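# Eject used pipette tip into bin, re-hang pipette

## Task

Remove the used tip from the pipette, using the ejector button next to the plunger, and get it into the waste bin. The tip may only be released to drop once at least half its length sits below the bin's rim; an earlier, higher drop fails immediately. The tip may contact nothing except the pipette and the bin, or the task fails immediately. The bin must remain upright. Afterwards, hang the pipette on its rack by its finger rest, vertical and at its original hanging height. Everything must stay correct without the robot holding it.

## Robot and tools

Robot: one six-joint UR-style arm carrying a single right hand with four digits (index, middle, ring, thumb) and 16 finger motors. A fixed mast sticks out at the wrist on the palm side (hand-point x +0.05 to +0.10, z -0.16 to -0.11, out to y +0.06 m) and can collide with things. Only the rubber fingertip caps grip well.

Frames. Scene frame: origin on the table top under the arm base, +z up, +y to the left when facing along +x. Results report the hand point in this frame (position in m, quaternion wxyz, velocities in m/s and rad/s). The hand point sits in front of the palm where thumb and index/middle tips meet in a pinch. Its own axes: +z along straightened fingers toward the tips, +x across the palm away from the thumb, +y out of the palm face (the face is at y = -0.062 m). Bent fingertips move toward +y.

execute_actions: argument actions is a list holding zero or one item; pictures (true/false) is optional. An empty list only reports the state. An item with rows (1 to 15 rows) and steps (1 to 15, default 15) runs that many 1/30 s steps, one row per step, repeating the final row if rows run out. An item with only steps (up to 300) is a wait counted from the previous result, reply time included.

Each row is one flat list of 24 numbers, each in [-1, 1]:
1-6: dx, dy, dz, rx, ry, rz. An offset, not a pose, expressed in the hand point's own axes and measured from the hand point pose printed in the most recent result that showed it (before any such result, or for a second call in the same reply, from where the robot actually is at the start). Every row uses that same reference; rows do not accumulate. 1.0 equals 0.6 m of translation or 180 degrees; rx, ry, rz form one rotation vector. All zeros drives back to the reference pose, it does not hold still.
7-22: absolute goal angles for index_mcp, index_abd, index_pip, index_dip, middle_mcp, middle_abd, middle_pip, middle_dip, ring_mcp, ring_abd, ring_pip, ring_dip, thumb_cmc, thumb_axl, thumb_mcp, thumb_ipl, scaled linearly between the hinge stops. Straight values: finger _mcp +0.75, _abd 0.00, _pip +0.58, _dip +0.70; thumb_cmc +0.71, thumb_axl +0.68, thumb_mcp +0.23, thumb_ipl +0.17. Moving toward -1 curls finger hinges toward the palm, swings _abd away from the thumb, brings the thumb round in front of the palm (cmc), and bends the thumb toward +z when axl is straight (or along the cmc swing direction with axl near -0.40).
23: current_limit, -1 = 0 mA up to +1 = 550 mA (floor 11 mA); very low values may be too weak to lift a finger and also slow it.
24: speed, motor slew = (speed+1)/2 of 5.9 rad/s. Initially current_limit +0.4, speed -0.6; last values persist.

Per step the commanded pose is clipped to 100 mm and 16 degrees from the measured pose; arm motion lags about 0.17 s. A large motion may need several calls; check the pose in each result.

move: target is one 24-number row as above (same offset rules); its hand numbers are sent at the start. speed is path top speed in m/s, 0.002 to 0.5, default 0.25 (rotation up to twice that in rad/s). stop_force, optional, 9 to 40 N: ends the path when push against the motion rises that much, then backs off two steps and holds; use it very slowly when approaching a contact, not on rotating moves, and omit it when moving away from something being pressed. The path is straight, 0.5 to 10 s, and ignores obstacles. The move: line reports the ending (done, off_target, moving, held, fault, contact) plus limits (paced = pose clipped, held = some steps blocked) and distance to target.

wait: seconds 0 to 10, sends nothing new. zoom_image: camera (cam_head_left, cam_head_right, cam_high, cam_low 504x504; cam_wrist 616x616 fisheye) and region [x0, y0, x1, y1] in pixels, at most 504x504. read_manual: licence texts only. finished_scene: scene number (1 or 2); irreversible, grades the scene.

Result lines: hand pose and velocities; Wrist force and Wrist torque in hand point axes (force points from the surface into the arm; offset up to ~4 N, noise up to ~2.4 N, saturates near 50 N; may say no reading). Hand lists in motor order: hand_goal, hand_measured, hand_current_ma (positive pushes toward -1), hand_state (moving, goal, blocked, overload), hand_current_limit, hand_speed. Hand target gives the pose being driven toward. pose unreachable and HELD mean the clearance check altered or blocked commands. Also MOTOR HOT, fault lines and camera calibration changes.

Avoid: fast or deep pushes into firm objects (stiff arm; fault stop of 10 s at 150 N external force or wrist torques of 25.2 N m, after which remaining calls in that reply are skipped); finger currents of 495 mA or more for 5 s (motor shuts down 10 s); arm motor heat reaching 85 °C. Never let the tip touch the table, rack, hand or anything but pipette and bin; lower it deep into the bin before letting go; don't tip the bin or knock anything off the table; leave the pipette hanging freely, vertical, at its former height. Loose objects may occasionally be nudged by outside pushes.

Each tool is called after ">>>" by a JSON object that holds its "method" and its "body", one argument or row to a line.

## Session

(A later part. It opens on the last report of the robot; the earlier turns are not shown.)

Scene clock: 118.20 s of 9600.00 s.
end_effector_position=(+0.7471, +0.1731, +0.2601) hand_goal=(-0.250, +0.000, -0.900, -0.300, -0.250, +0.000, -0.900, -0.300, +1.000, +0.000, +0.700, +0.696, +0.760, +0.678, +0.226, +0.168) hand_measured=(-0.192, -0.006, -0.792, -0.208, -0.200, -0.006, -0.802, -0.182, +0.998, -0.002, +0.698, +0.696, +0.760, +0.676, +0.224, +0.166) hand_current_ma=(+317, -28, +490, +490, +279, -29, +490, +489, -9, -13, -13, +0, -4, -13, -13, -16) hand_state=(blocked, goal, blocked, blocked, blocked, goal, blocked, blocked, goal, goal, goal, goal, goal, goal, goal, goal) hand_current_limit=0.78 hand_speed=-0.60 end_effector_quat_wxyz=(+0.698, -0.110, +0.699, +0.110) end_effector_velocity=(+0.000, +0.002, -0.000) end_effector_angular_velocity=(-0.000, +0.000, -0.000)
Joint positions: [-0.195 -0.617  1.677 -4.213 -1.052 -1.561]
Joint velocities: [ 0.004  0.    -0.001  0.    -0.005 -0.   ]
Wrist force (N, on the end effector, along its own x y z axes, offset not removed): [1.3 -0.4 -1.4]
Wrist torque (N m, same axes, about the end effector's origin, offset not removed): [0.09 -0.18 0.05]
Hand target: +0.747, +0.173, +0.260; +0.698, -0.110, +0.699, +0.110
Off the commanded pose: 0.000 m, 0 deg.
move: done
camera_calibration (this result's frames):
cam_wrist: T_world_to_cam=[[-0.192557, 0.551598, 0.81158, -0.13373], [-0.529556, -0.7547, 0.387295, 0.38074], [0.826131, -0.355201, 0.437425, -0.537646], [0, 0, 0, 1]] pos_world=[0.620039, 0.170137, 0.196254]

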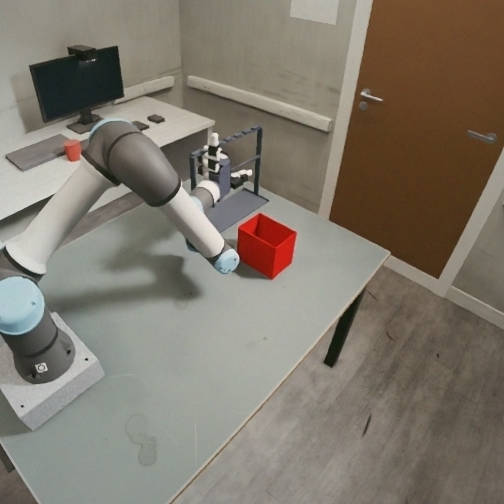

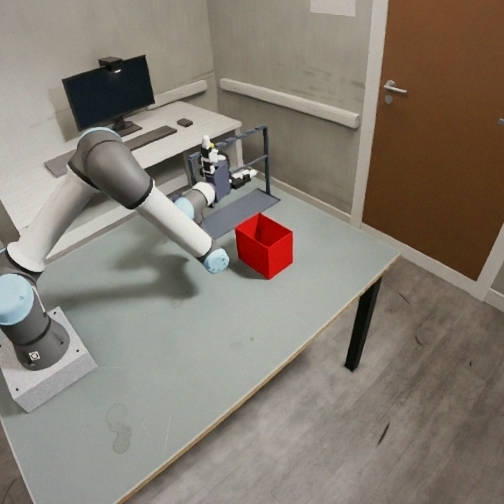

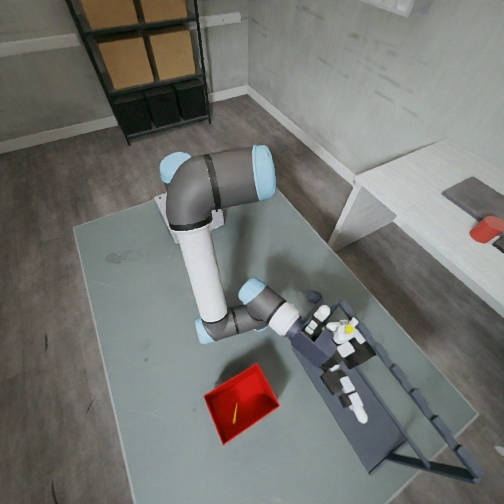

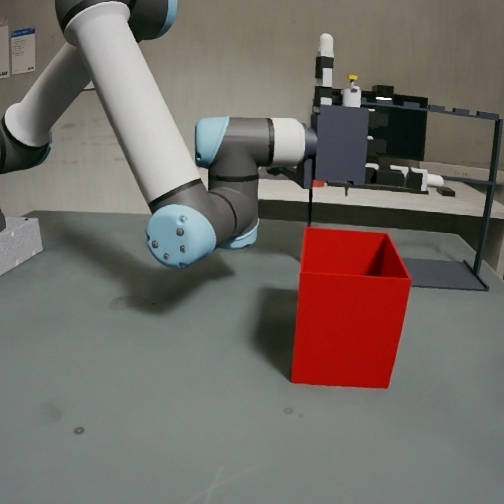

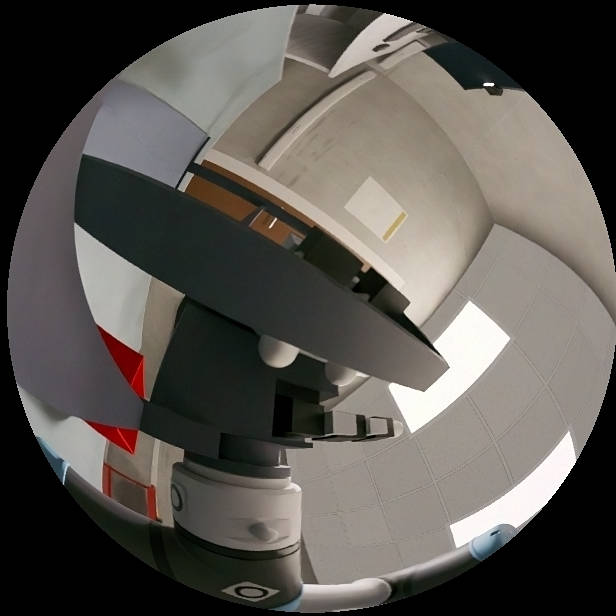

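>>> {"method": "move", "body": {
  "target": [0,0.034,0.0057,0,0,0,-0.25,0,-0.9,-0.3,-0.25,0,-0.9,-0.3,1,0,0.7,0.696,0.76,0.678,0.226,0.168,0.78,-0.6],
  "speed": 0.01
}}

>>> {"method": "move", "body": {
  "target": [0.02,0,0,0,0,0,-0.25,0,-0.9,-0.3,-0.25,0,-0.9,-0.3,1,0,0.7,0.696,0.76,0.678,0.226,0.168,0.78,-0.6],
  "speed": 0.008
}}

>>> {"method": "zoom_image", "body": {
  "camera": "cam_high",
  "region": [300,280,400,380]
}}

Scene clock: 123.90 s of 9600.00 s.
end_effector_position=(+0.7441, +0.1933, +0.2602) hand_goal=(-0.250, +0.000, -0.900, -0.300, -0.250, +0.000, -0.900, -0.300, +1.000, +0.000, +0.700, +0.696, +0.760, +0.678, +0.226, +0.168) hand_measured=(-0.192, -0.006, -0.792, -0.208, -0.200, -0.006, -0.802, -0.182, +0.998, -0.002, +0.698, +0.696, +0.760, +0.676, +0.224, +0.166) hand_current_ma=(+317, -28, +489, +490, +279, -29, +490, +490, -9, -13, -13, +0, -4, -13, -13, -16) hand_state=(blocked, goal, blocked, blocked, blocked, goal, blocked, blocked, goal, goal, goal, goal, goal, goal, goal, goal) hand_current_limit=0.78 hand_speed=-0.60 end_effector_quat_wxyz=(+0.698, -0.110, +0.699, +0.110) end_effector_velocity=(-0.000, +0.002, -0.000) end_effector_angular_velocity=(+0.001, +0.001, -0.000)
Joint positions: [-0.159 -0.619  1.683 -4.216 -1.088 -1.562]
Joint velocities: [ 0.004 -0.     0.001  0.    -0.004  0.001]
Wrist force (N, on the end effector, along its own x y z axes, offset not removed): [-0.1 0.0 -2.2]
Wrist torque (N m, same axes, about the end effector's origin, offset not removed): [0.07 0.10 -0.11]
Hand target: +0.744, +0.194, +0.260; +0.698, -0.110, +0.699, +0.110
Off the commanded pose: 0.000 m, 0 deg.
After step 90, 0.43 s passed at rest.
move: done
camera_calibration (this result's frames):
cam_wrist: T_world_to_cam=[[-0.19257, 0.551545, 0.811612, -0.145506], [-0.529553, -0.754729, 0.387244, 0.394406], [0.82613, -0.35522, 0.437411, -0.527993], [0, 0, 0, 1]] pos_world=[0.61703, 0.190369, 0.196314]

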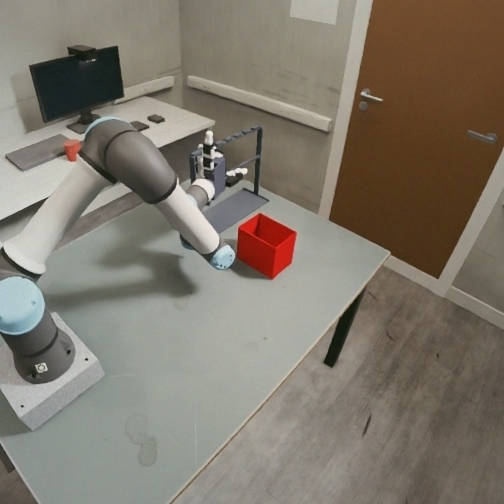

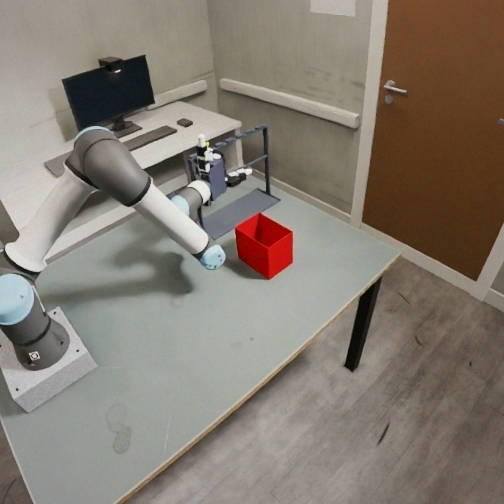

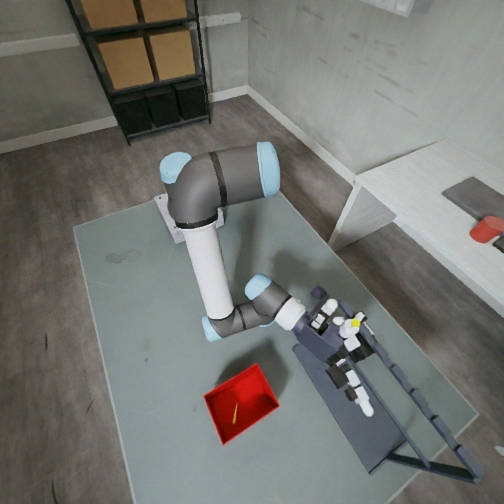

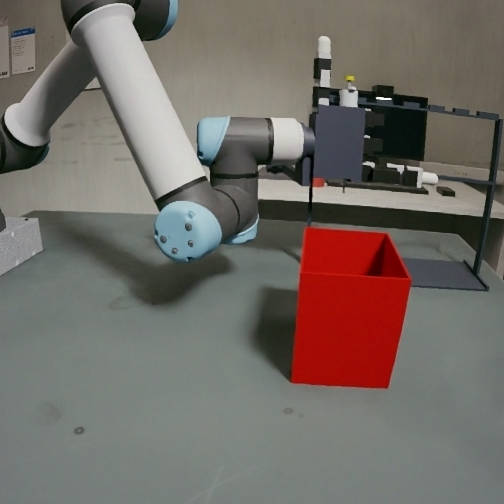

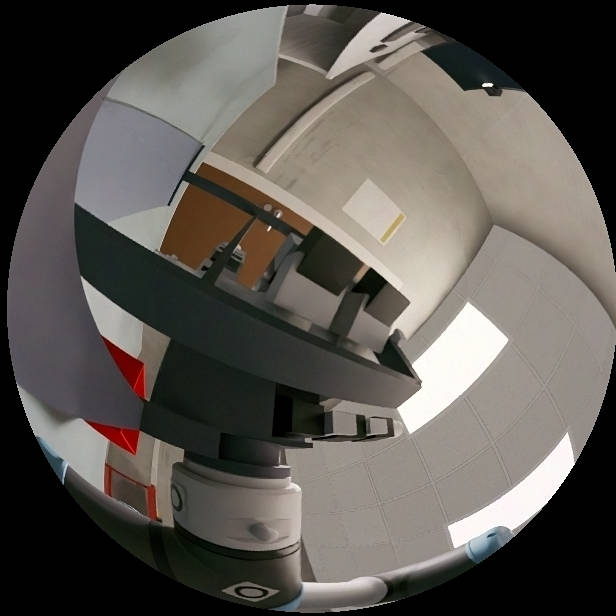

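Scene clock: 125.63 s of 9600.00 s.
end_effector_position=(+0.7441, +0.1933, +0.2483) hand_goal=(-0.250, +0.000, -0.900, -0.300, -0.250, +0.000, -0.900, -0.300, +1.000, +0.000, +0.700, +0.696, +0.760, +0.678, +0.226, +0.168) hand_measured=(-0.192, -0.006, -0.792, -0.208, -0.200, -0.006, -0.802, -0.182, +0.998, -0.002, +0.698, +0.696, +0.760, +0.676, +0.224, +0.166) hand_current_ma=(+317, -28, +489, +489, +279, -29, +490, +490, -9, -13, -13, +0, -4, -13, -13, -16) hand_state=(blocked, goal, blocked, blocked, blocked, goal, blocked, blocked, goal, goal, goal, goal, goal, goal, goal, goal) hand_current_limit=0.78 hand_speed=-0.60 end_effector_quat_wxyz=(+0.698, -0.110, +0.699, +0.110) end_effector_velocity=(+0.000, +0.000, -0.002) end_effector_angular_velocity=(+0.000, -0.000, +0.000)
Joint positions: [-0.159 -0.595  1.675 -4.234 -1.089 -1.562]
Joint velocities: [ 0.     0.004 -0.002 -0.002 -0.     0.   ]
Wrist force (N, on the end effector, along its own x y z axes, offset not removed): [-0.8 -2.0 -2.3]
Wrist torque (N m, same axes, about the end effector's origin, offset not removed): [-0.20 0.18 -0.27]
Hand target: +0.744, +0.193, +0.248; +0.698, -0.110, +0.699, +0.110
Off the commanded pose: 0.000 m, 0 deg.
move: done
camera_calibration (this result's frames):
cam_wrist: T_world_to_cam=[[-0.192526, 0.551566, 0.811609, -0.13594], [-0.5296, -0.75469, 0.387255, 0.398978], [0.82611, -0.355271, 0.437407, -0.522788], [0, 0, 0, 1]] pos_world=[0.617007, 0.190353, 0.184495]

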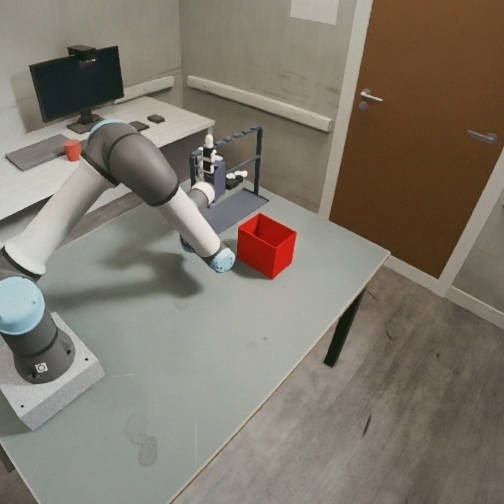

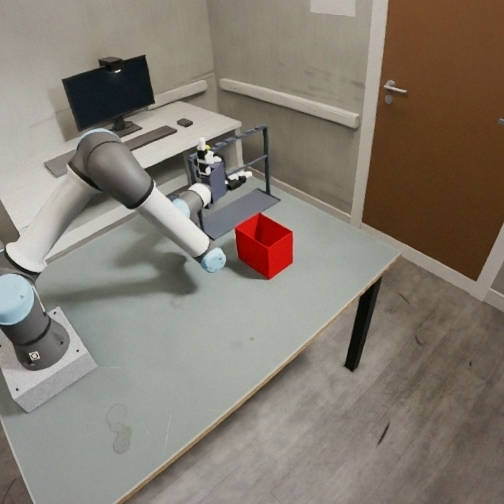

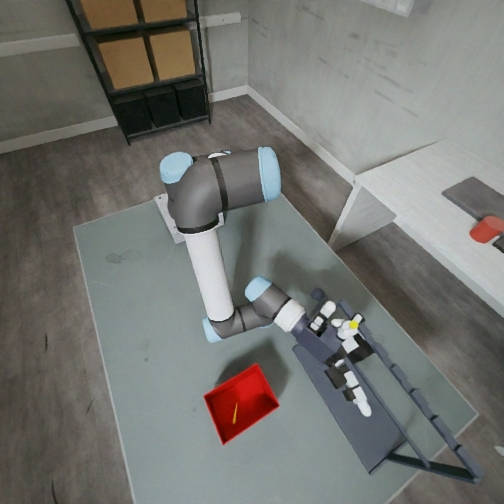

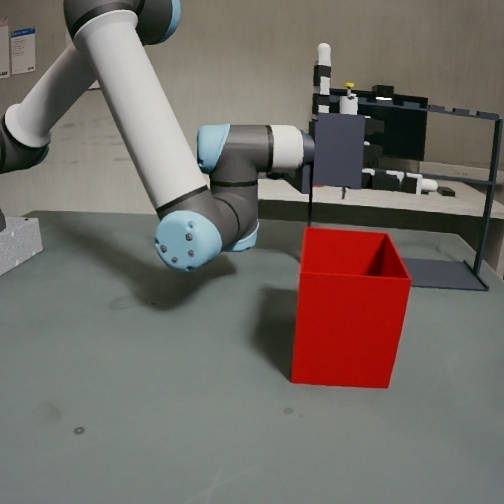

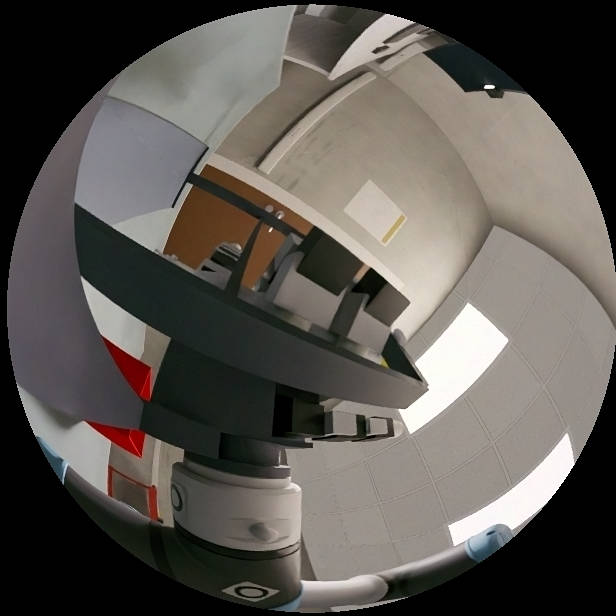

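Region (300, 280, 400, 380) of cam_high's 504x504 image, scaled by 5.040, with more detail than that image has.

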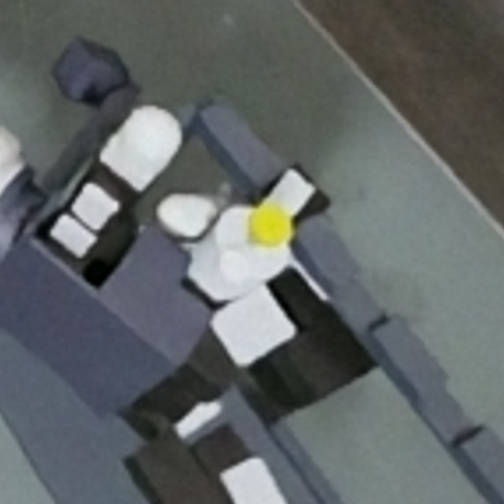

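>>> {"method": "move", "body": {
  "target": [0,0,0,0,0,0,-0.15,0,-0.75,0.1,-0.15,0,-0.75,0.1,1,0,0.7,0.696,0.76,0.678,0.226,0.168,0.5,-0.8]
}}

>>> {"method": "move", "body": {
  "target": [0,0,0,0,0,0,0.75,0,0.57,0.69,0.75,0,0.57,0.69,1,0,0.7,0.696,0.76,0.678,0.226,0.168,0.5,-0.6]
}}

>>> {"method": "move", "body": {
  "target": [0,-0.1,-0.03,0,0,0,0.75,0,0.57,0.69,0.75,0,0.57,0.69,1,0,0.7,0.696,0.76,0.678,0.226,0.168,0.5,-0.6],
  "speed": 0.05
}}

>>> {"method": "zoom_image", "body": {
  "camera": "cam_high",
  "region": [300,280,400,380]
}}

Scene clock: 130.10 s of 9600.00 s.
end_effector_position=(+0.7441, +0.1933, +0.2484) hand_goal=(-0.150, +0.000, -0.750, +0.100, -0.150, +0.000, -0.750, +0.100, +1.000, +0.000, +0.700, +0.696, +0.760, +0.678, +0.226, +0.168) hand_measured=(-0.152, -0.006, -0.752, +0.098, -0.152, -0.006, -0.752, +0.098, +0.998, -0.002, +0.698, +0.696, +0.760, +0.676, +0.224, +0.166) hand_current_ma=(-13, -28, -13, -14, -13, -28, -14, -14, -9, -13, -13, +0, -4, -13, -13, -16) hand_state=(goal, goal, goal, goal, goal, goal, goal, goal, goal, goal, goal, goal, goal, goal, goal, goal) hand_current_limit=0.50 hand_speed=-0.80 end_effector_quat_wxyz=(+0.698, -0.110, +0.699, +0.110) end_effector_velocity=(-0.000, -0.000, -0.000) end_effector_angular_velocity=(+0.000, +0.000, -0.000)
Joint positions: [-0.159 -0.595  1.675 -4.234 -1.089 -1.562]
Joint velocities: [-0.    -0.     0.001 -0.    -0.     0.   ]
Wrist force (N, on the end effector, along its own x y z axes, offset not removed): [-0.4 -3.3 -3.3]
Wrist torque (N m, same axes, about the end effector's origin, offset not removed): [-0.21 0.08 -0.15]
Hand target: +0.744, +0.193, +0.248; +0.698, -0.110, +0.699, +0.110
Off the commanded pose: 0.000 m, 0 deg.
After step 90, 0.40 s passed at rest.
move: done
camera_calibration (this result's frames):
cam_wrist: T_world_to_cam=[[-0.192612, 0.551561, 0.811592, -0.135912], [-0.529575, -0.754721, 0.38723, 0.399003], [0.826106, -0.355213, 0.437461, -0.522803], [0, 0, 0, 1]] pos_world=[0.617014, 0.190393, 0.184505]

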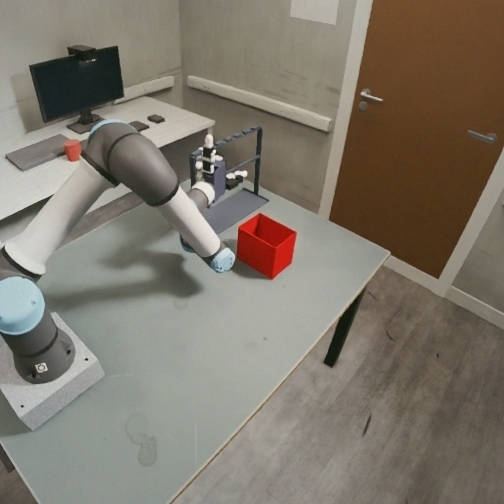

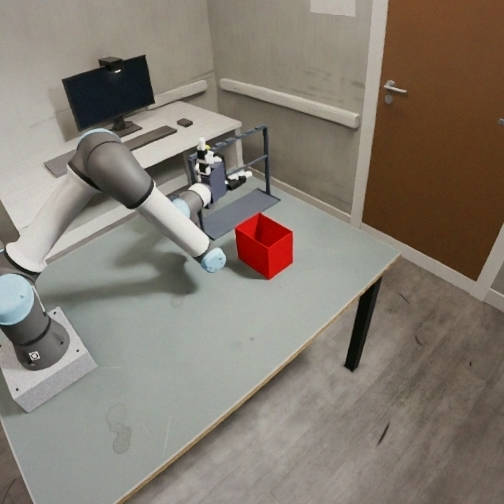

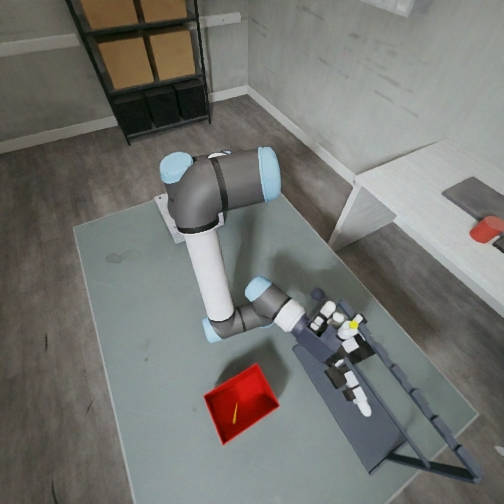

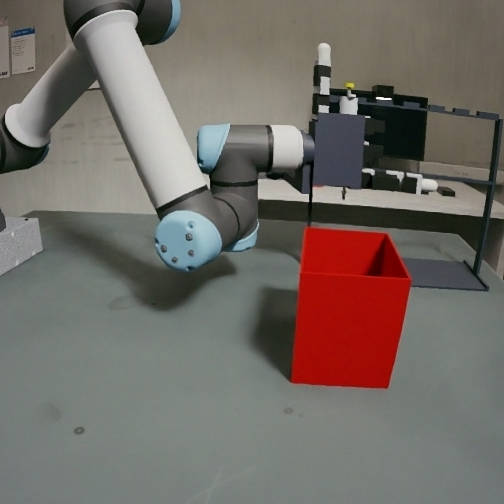

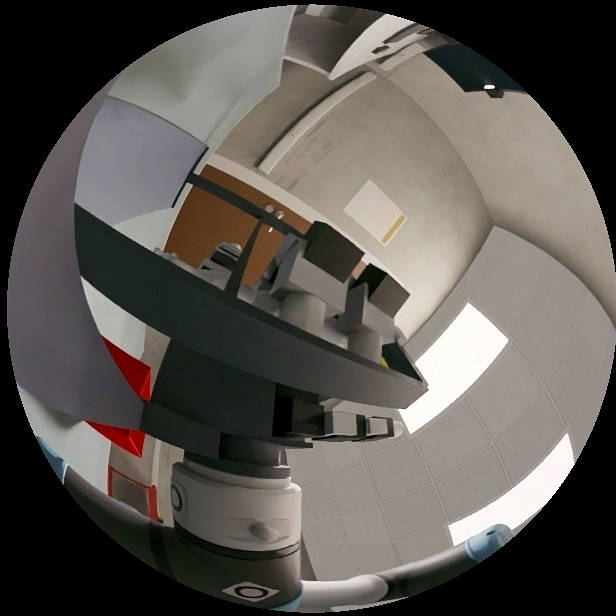

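Scene clock: 131.73 s of 9600.00 s.
end_effector_position=(+0.7441, +0.1933, +0.2484) hand_goal=(+0.750, +0.000, +0.570, +0.690, +0.750, +0.000, +0.570, +0.690, +1.000, +0.000, +0.700, +0.696, +0.760, +0.678, +0.226, +0.168) hand_measured=(+0.748, -0.006, +0.568, +0.688, +0.748, -0.006, +0.568, +0.688, +0.998, -0.002, +0.698, +0.696, +0.760, +0.676, +0.224, +0.166) hand_current_ma=(-11, -28, -14, -14, -11, -28, -14, -14, -9, -13, -13, +0, -4, -13, -13, -16) hand_state=(goal, goal, goal, goal, goal, goal, goal, goal, goal, goal, goal, goal, goal, goal, goal, goal) hand_current_limit=0.50 hand_speed=-0.60 end_effector_quat_wxyz=(+0.698, -0.110, +0.699, +0.110) end_effector_velocity=(+0.000, -0.000, +0.000) end_effector_angular_velocity=(+0.000, +0.001, -0.001)
Joint positions: [-0.159 -0.595  1.675 -4.234 -1.089 -1.562]
Joint velocities: [-0.001 -0.     0.     0.001 -0.     0.   ]
Wrist force (N, on the end effector, along its own x y z axes, offset not removed): [-0.7 -2.9 -0.4]
Wrist torque (N m, same axes, about the end effector's origin, offset not removed): [-0.55 0.11 -0.07]
Hand target: +0.744, +0.193, +0.248; +0.698, -0.110, +0.699, +0.110
Off the commanded pose: 0.000 m, 0 deg.
move: done
camera_calibration (this result's frames):
cam_wrist: T_world_to_cam=[[-0.192593, 0.551558, 0.811598, -0.135923], [-0.529565, -0.754723, 0.387239, 0.398994], [0.826117, -0.355215, 0.43744, -0.522797], [0, 0, 0, 1]] pos_world=[0.617007, 0.190394, 0.184501]

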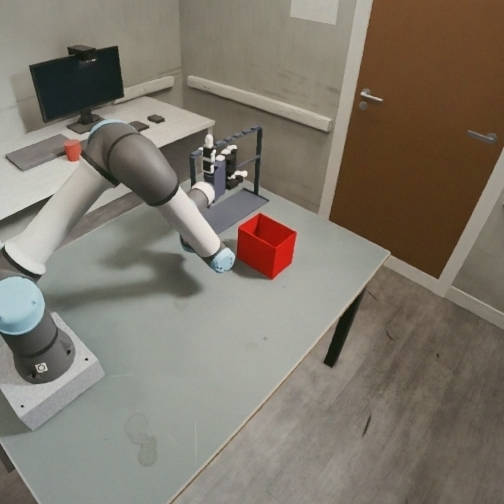

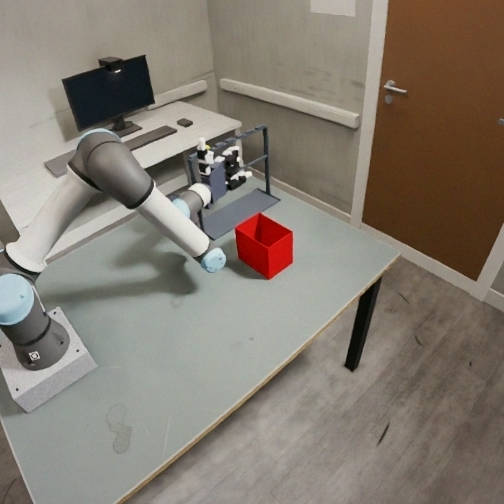

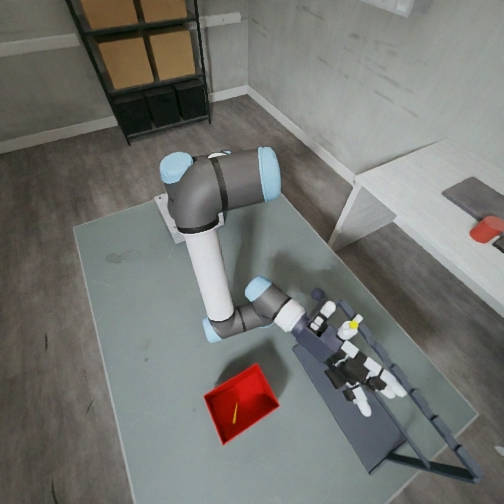

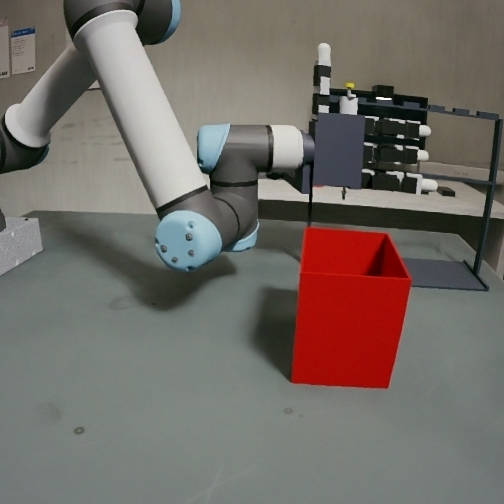

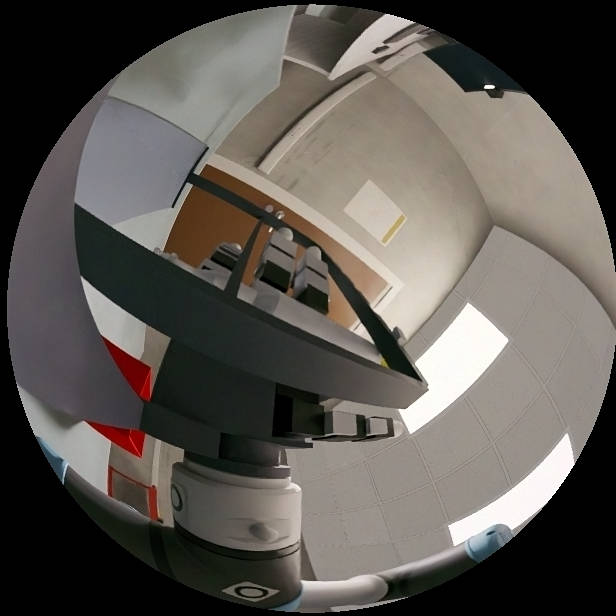

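Scene clock: 133.40 s of 9600.00 s.
end_effector_position=(+0.7455, +0.1309, +0.2482) hand_goal=(+0.750, +0.000, +0.570, +0.690, +0.750, +0.000, +0.570, +0.690, +1.000, +0.000, +0.700, +0.696, +0.760, +0.678, +0.226, +0.168) hand_measured=(+0.748, -0.006, +0.568, +0.688, +0.748, -0.006, +0.568, +0.688, +0.998, -0.002, +0.698, +0.696, +0.760, +0.676, +0.224, +0.166) hand_current_ma=(-11, -28, -14, -14, -11, -28, -14, -14, -9, -13, -13, +0, -4, -13, -13, -16) hand_state=(goal, goal, goal, goal, goal, goal, goal, goal, goal, goal, goal, goal, goal, goal, goal, goal) hand_current_limit=0.50 hand_speed=-0.60 end_effector_quat_wxyz=(+0.698, -0.110, +0.699, +0.110) end_effector_velocity=(+0.000, -0.002, -0.000) end_effector_angular_velocity=(+0.001, +0.002, +0.000)
Joint positions: [-0.272 -0.593  1.674 -4.234 -0.976 -1.56 ]
Joint velocities: [-0.004  0.001 -0.001  0.002  0.004  0.001]
Wrist force (N, on the end effector, along its own x y z axes, offset not removed): [1.3 -0.2 -2.0]
Wrist torque (N m, same axes, about the end effector's origin, offset not removed): [0.11 -0.09 0.29]
Hand target: +0.745, +0.131, +0.248; +0.698, -0.110, +0.699, +0.110
Off the commanded pose: 0.000 m, 0 deg.
move: done
camera_calibration (this result's frames):
cam_wrist: T_world_to_cam=[[-0.192552, 0.551717, 0.8115, -0.101116], [-0.52956, -0.754641, 0.387406, 0.352642], [0.82613, -0.355142, 0.437475, -0.546073], [0, 0, 0, 1]] pos_world=[0.618402, 0.127972, 0.184333]

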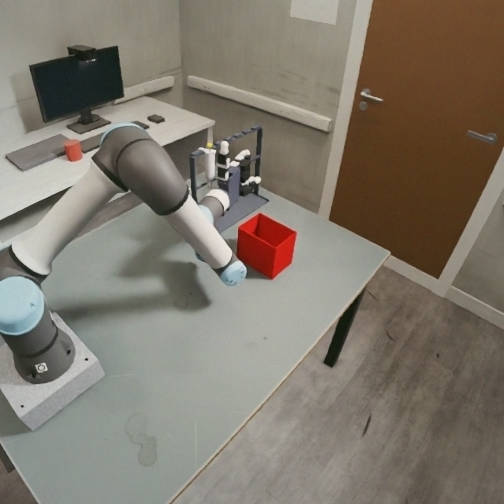

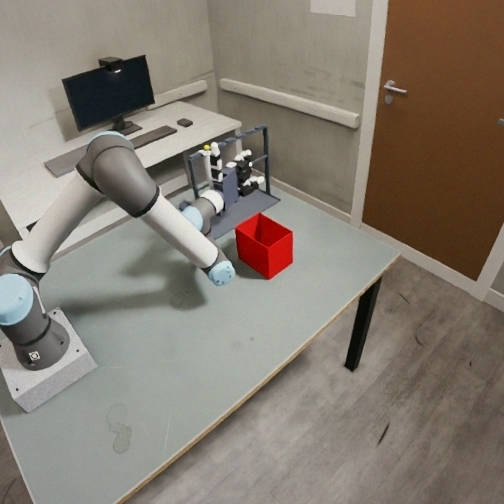

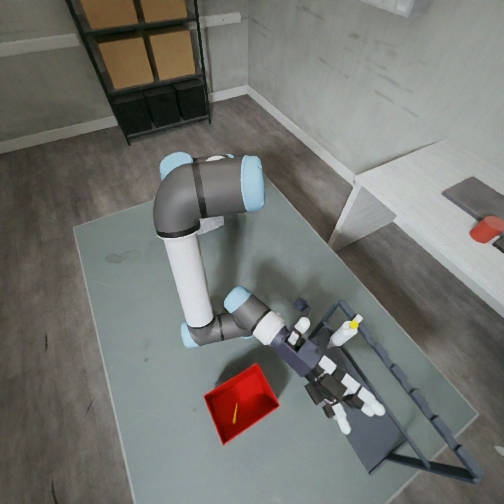

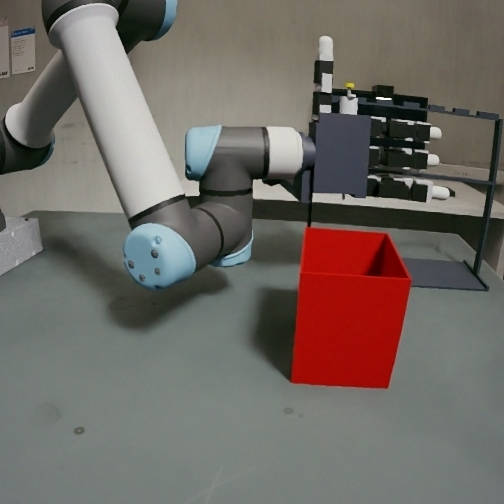

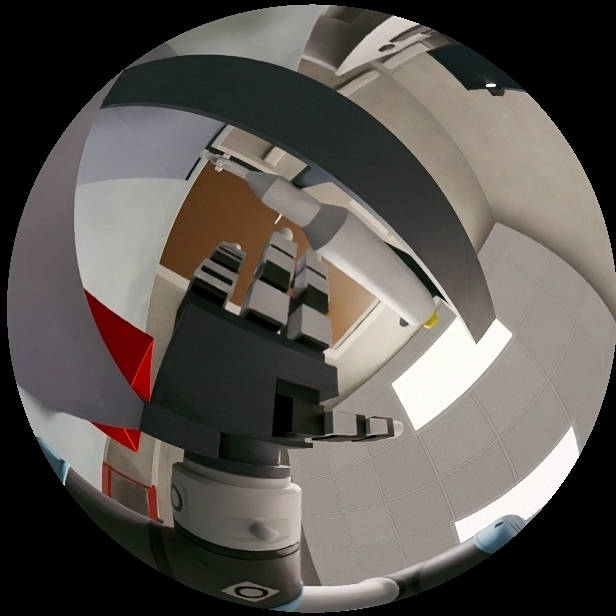

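Region (300, 280, 400, 380) of cam_high's 504x504 image, scaled by 5.040, with more detail than that image has.

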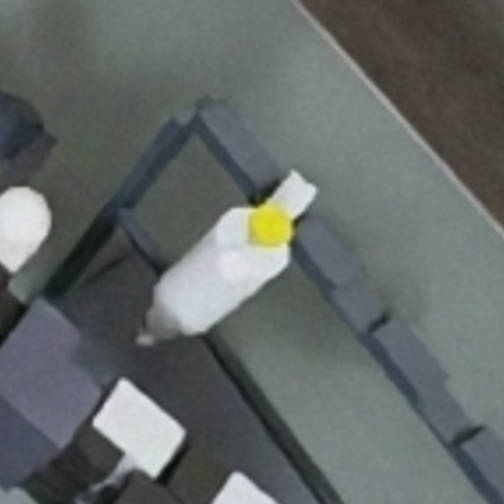

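>>> {"method": "finished_scene", "body": {
  "scene": 1
}}

The scene is finished: the task was done.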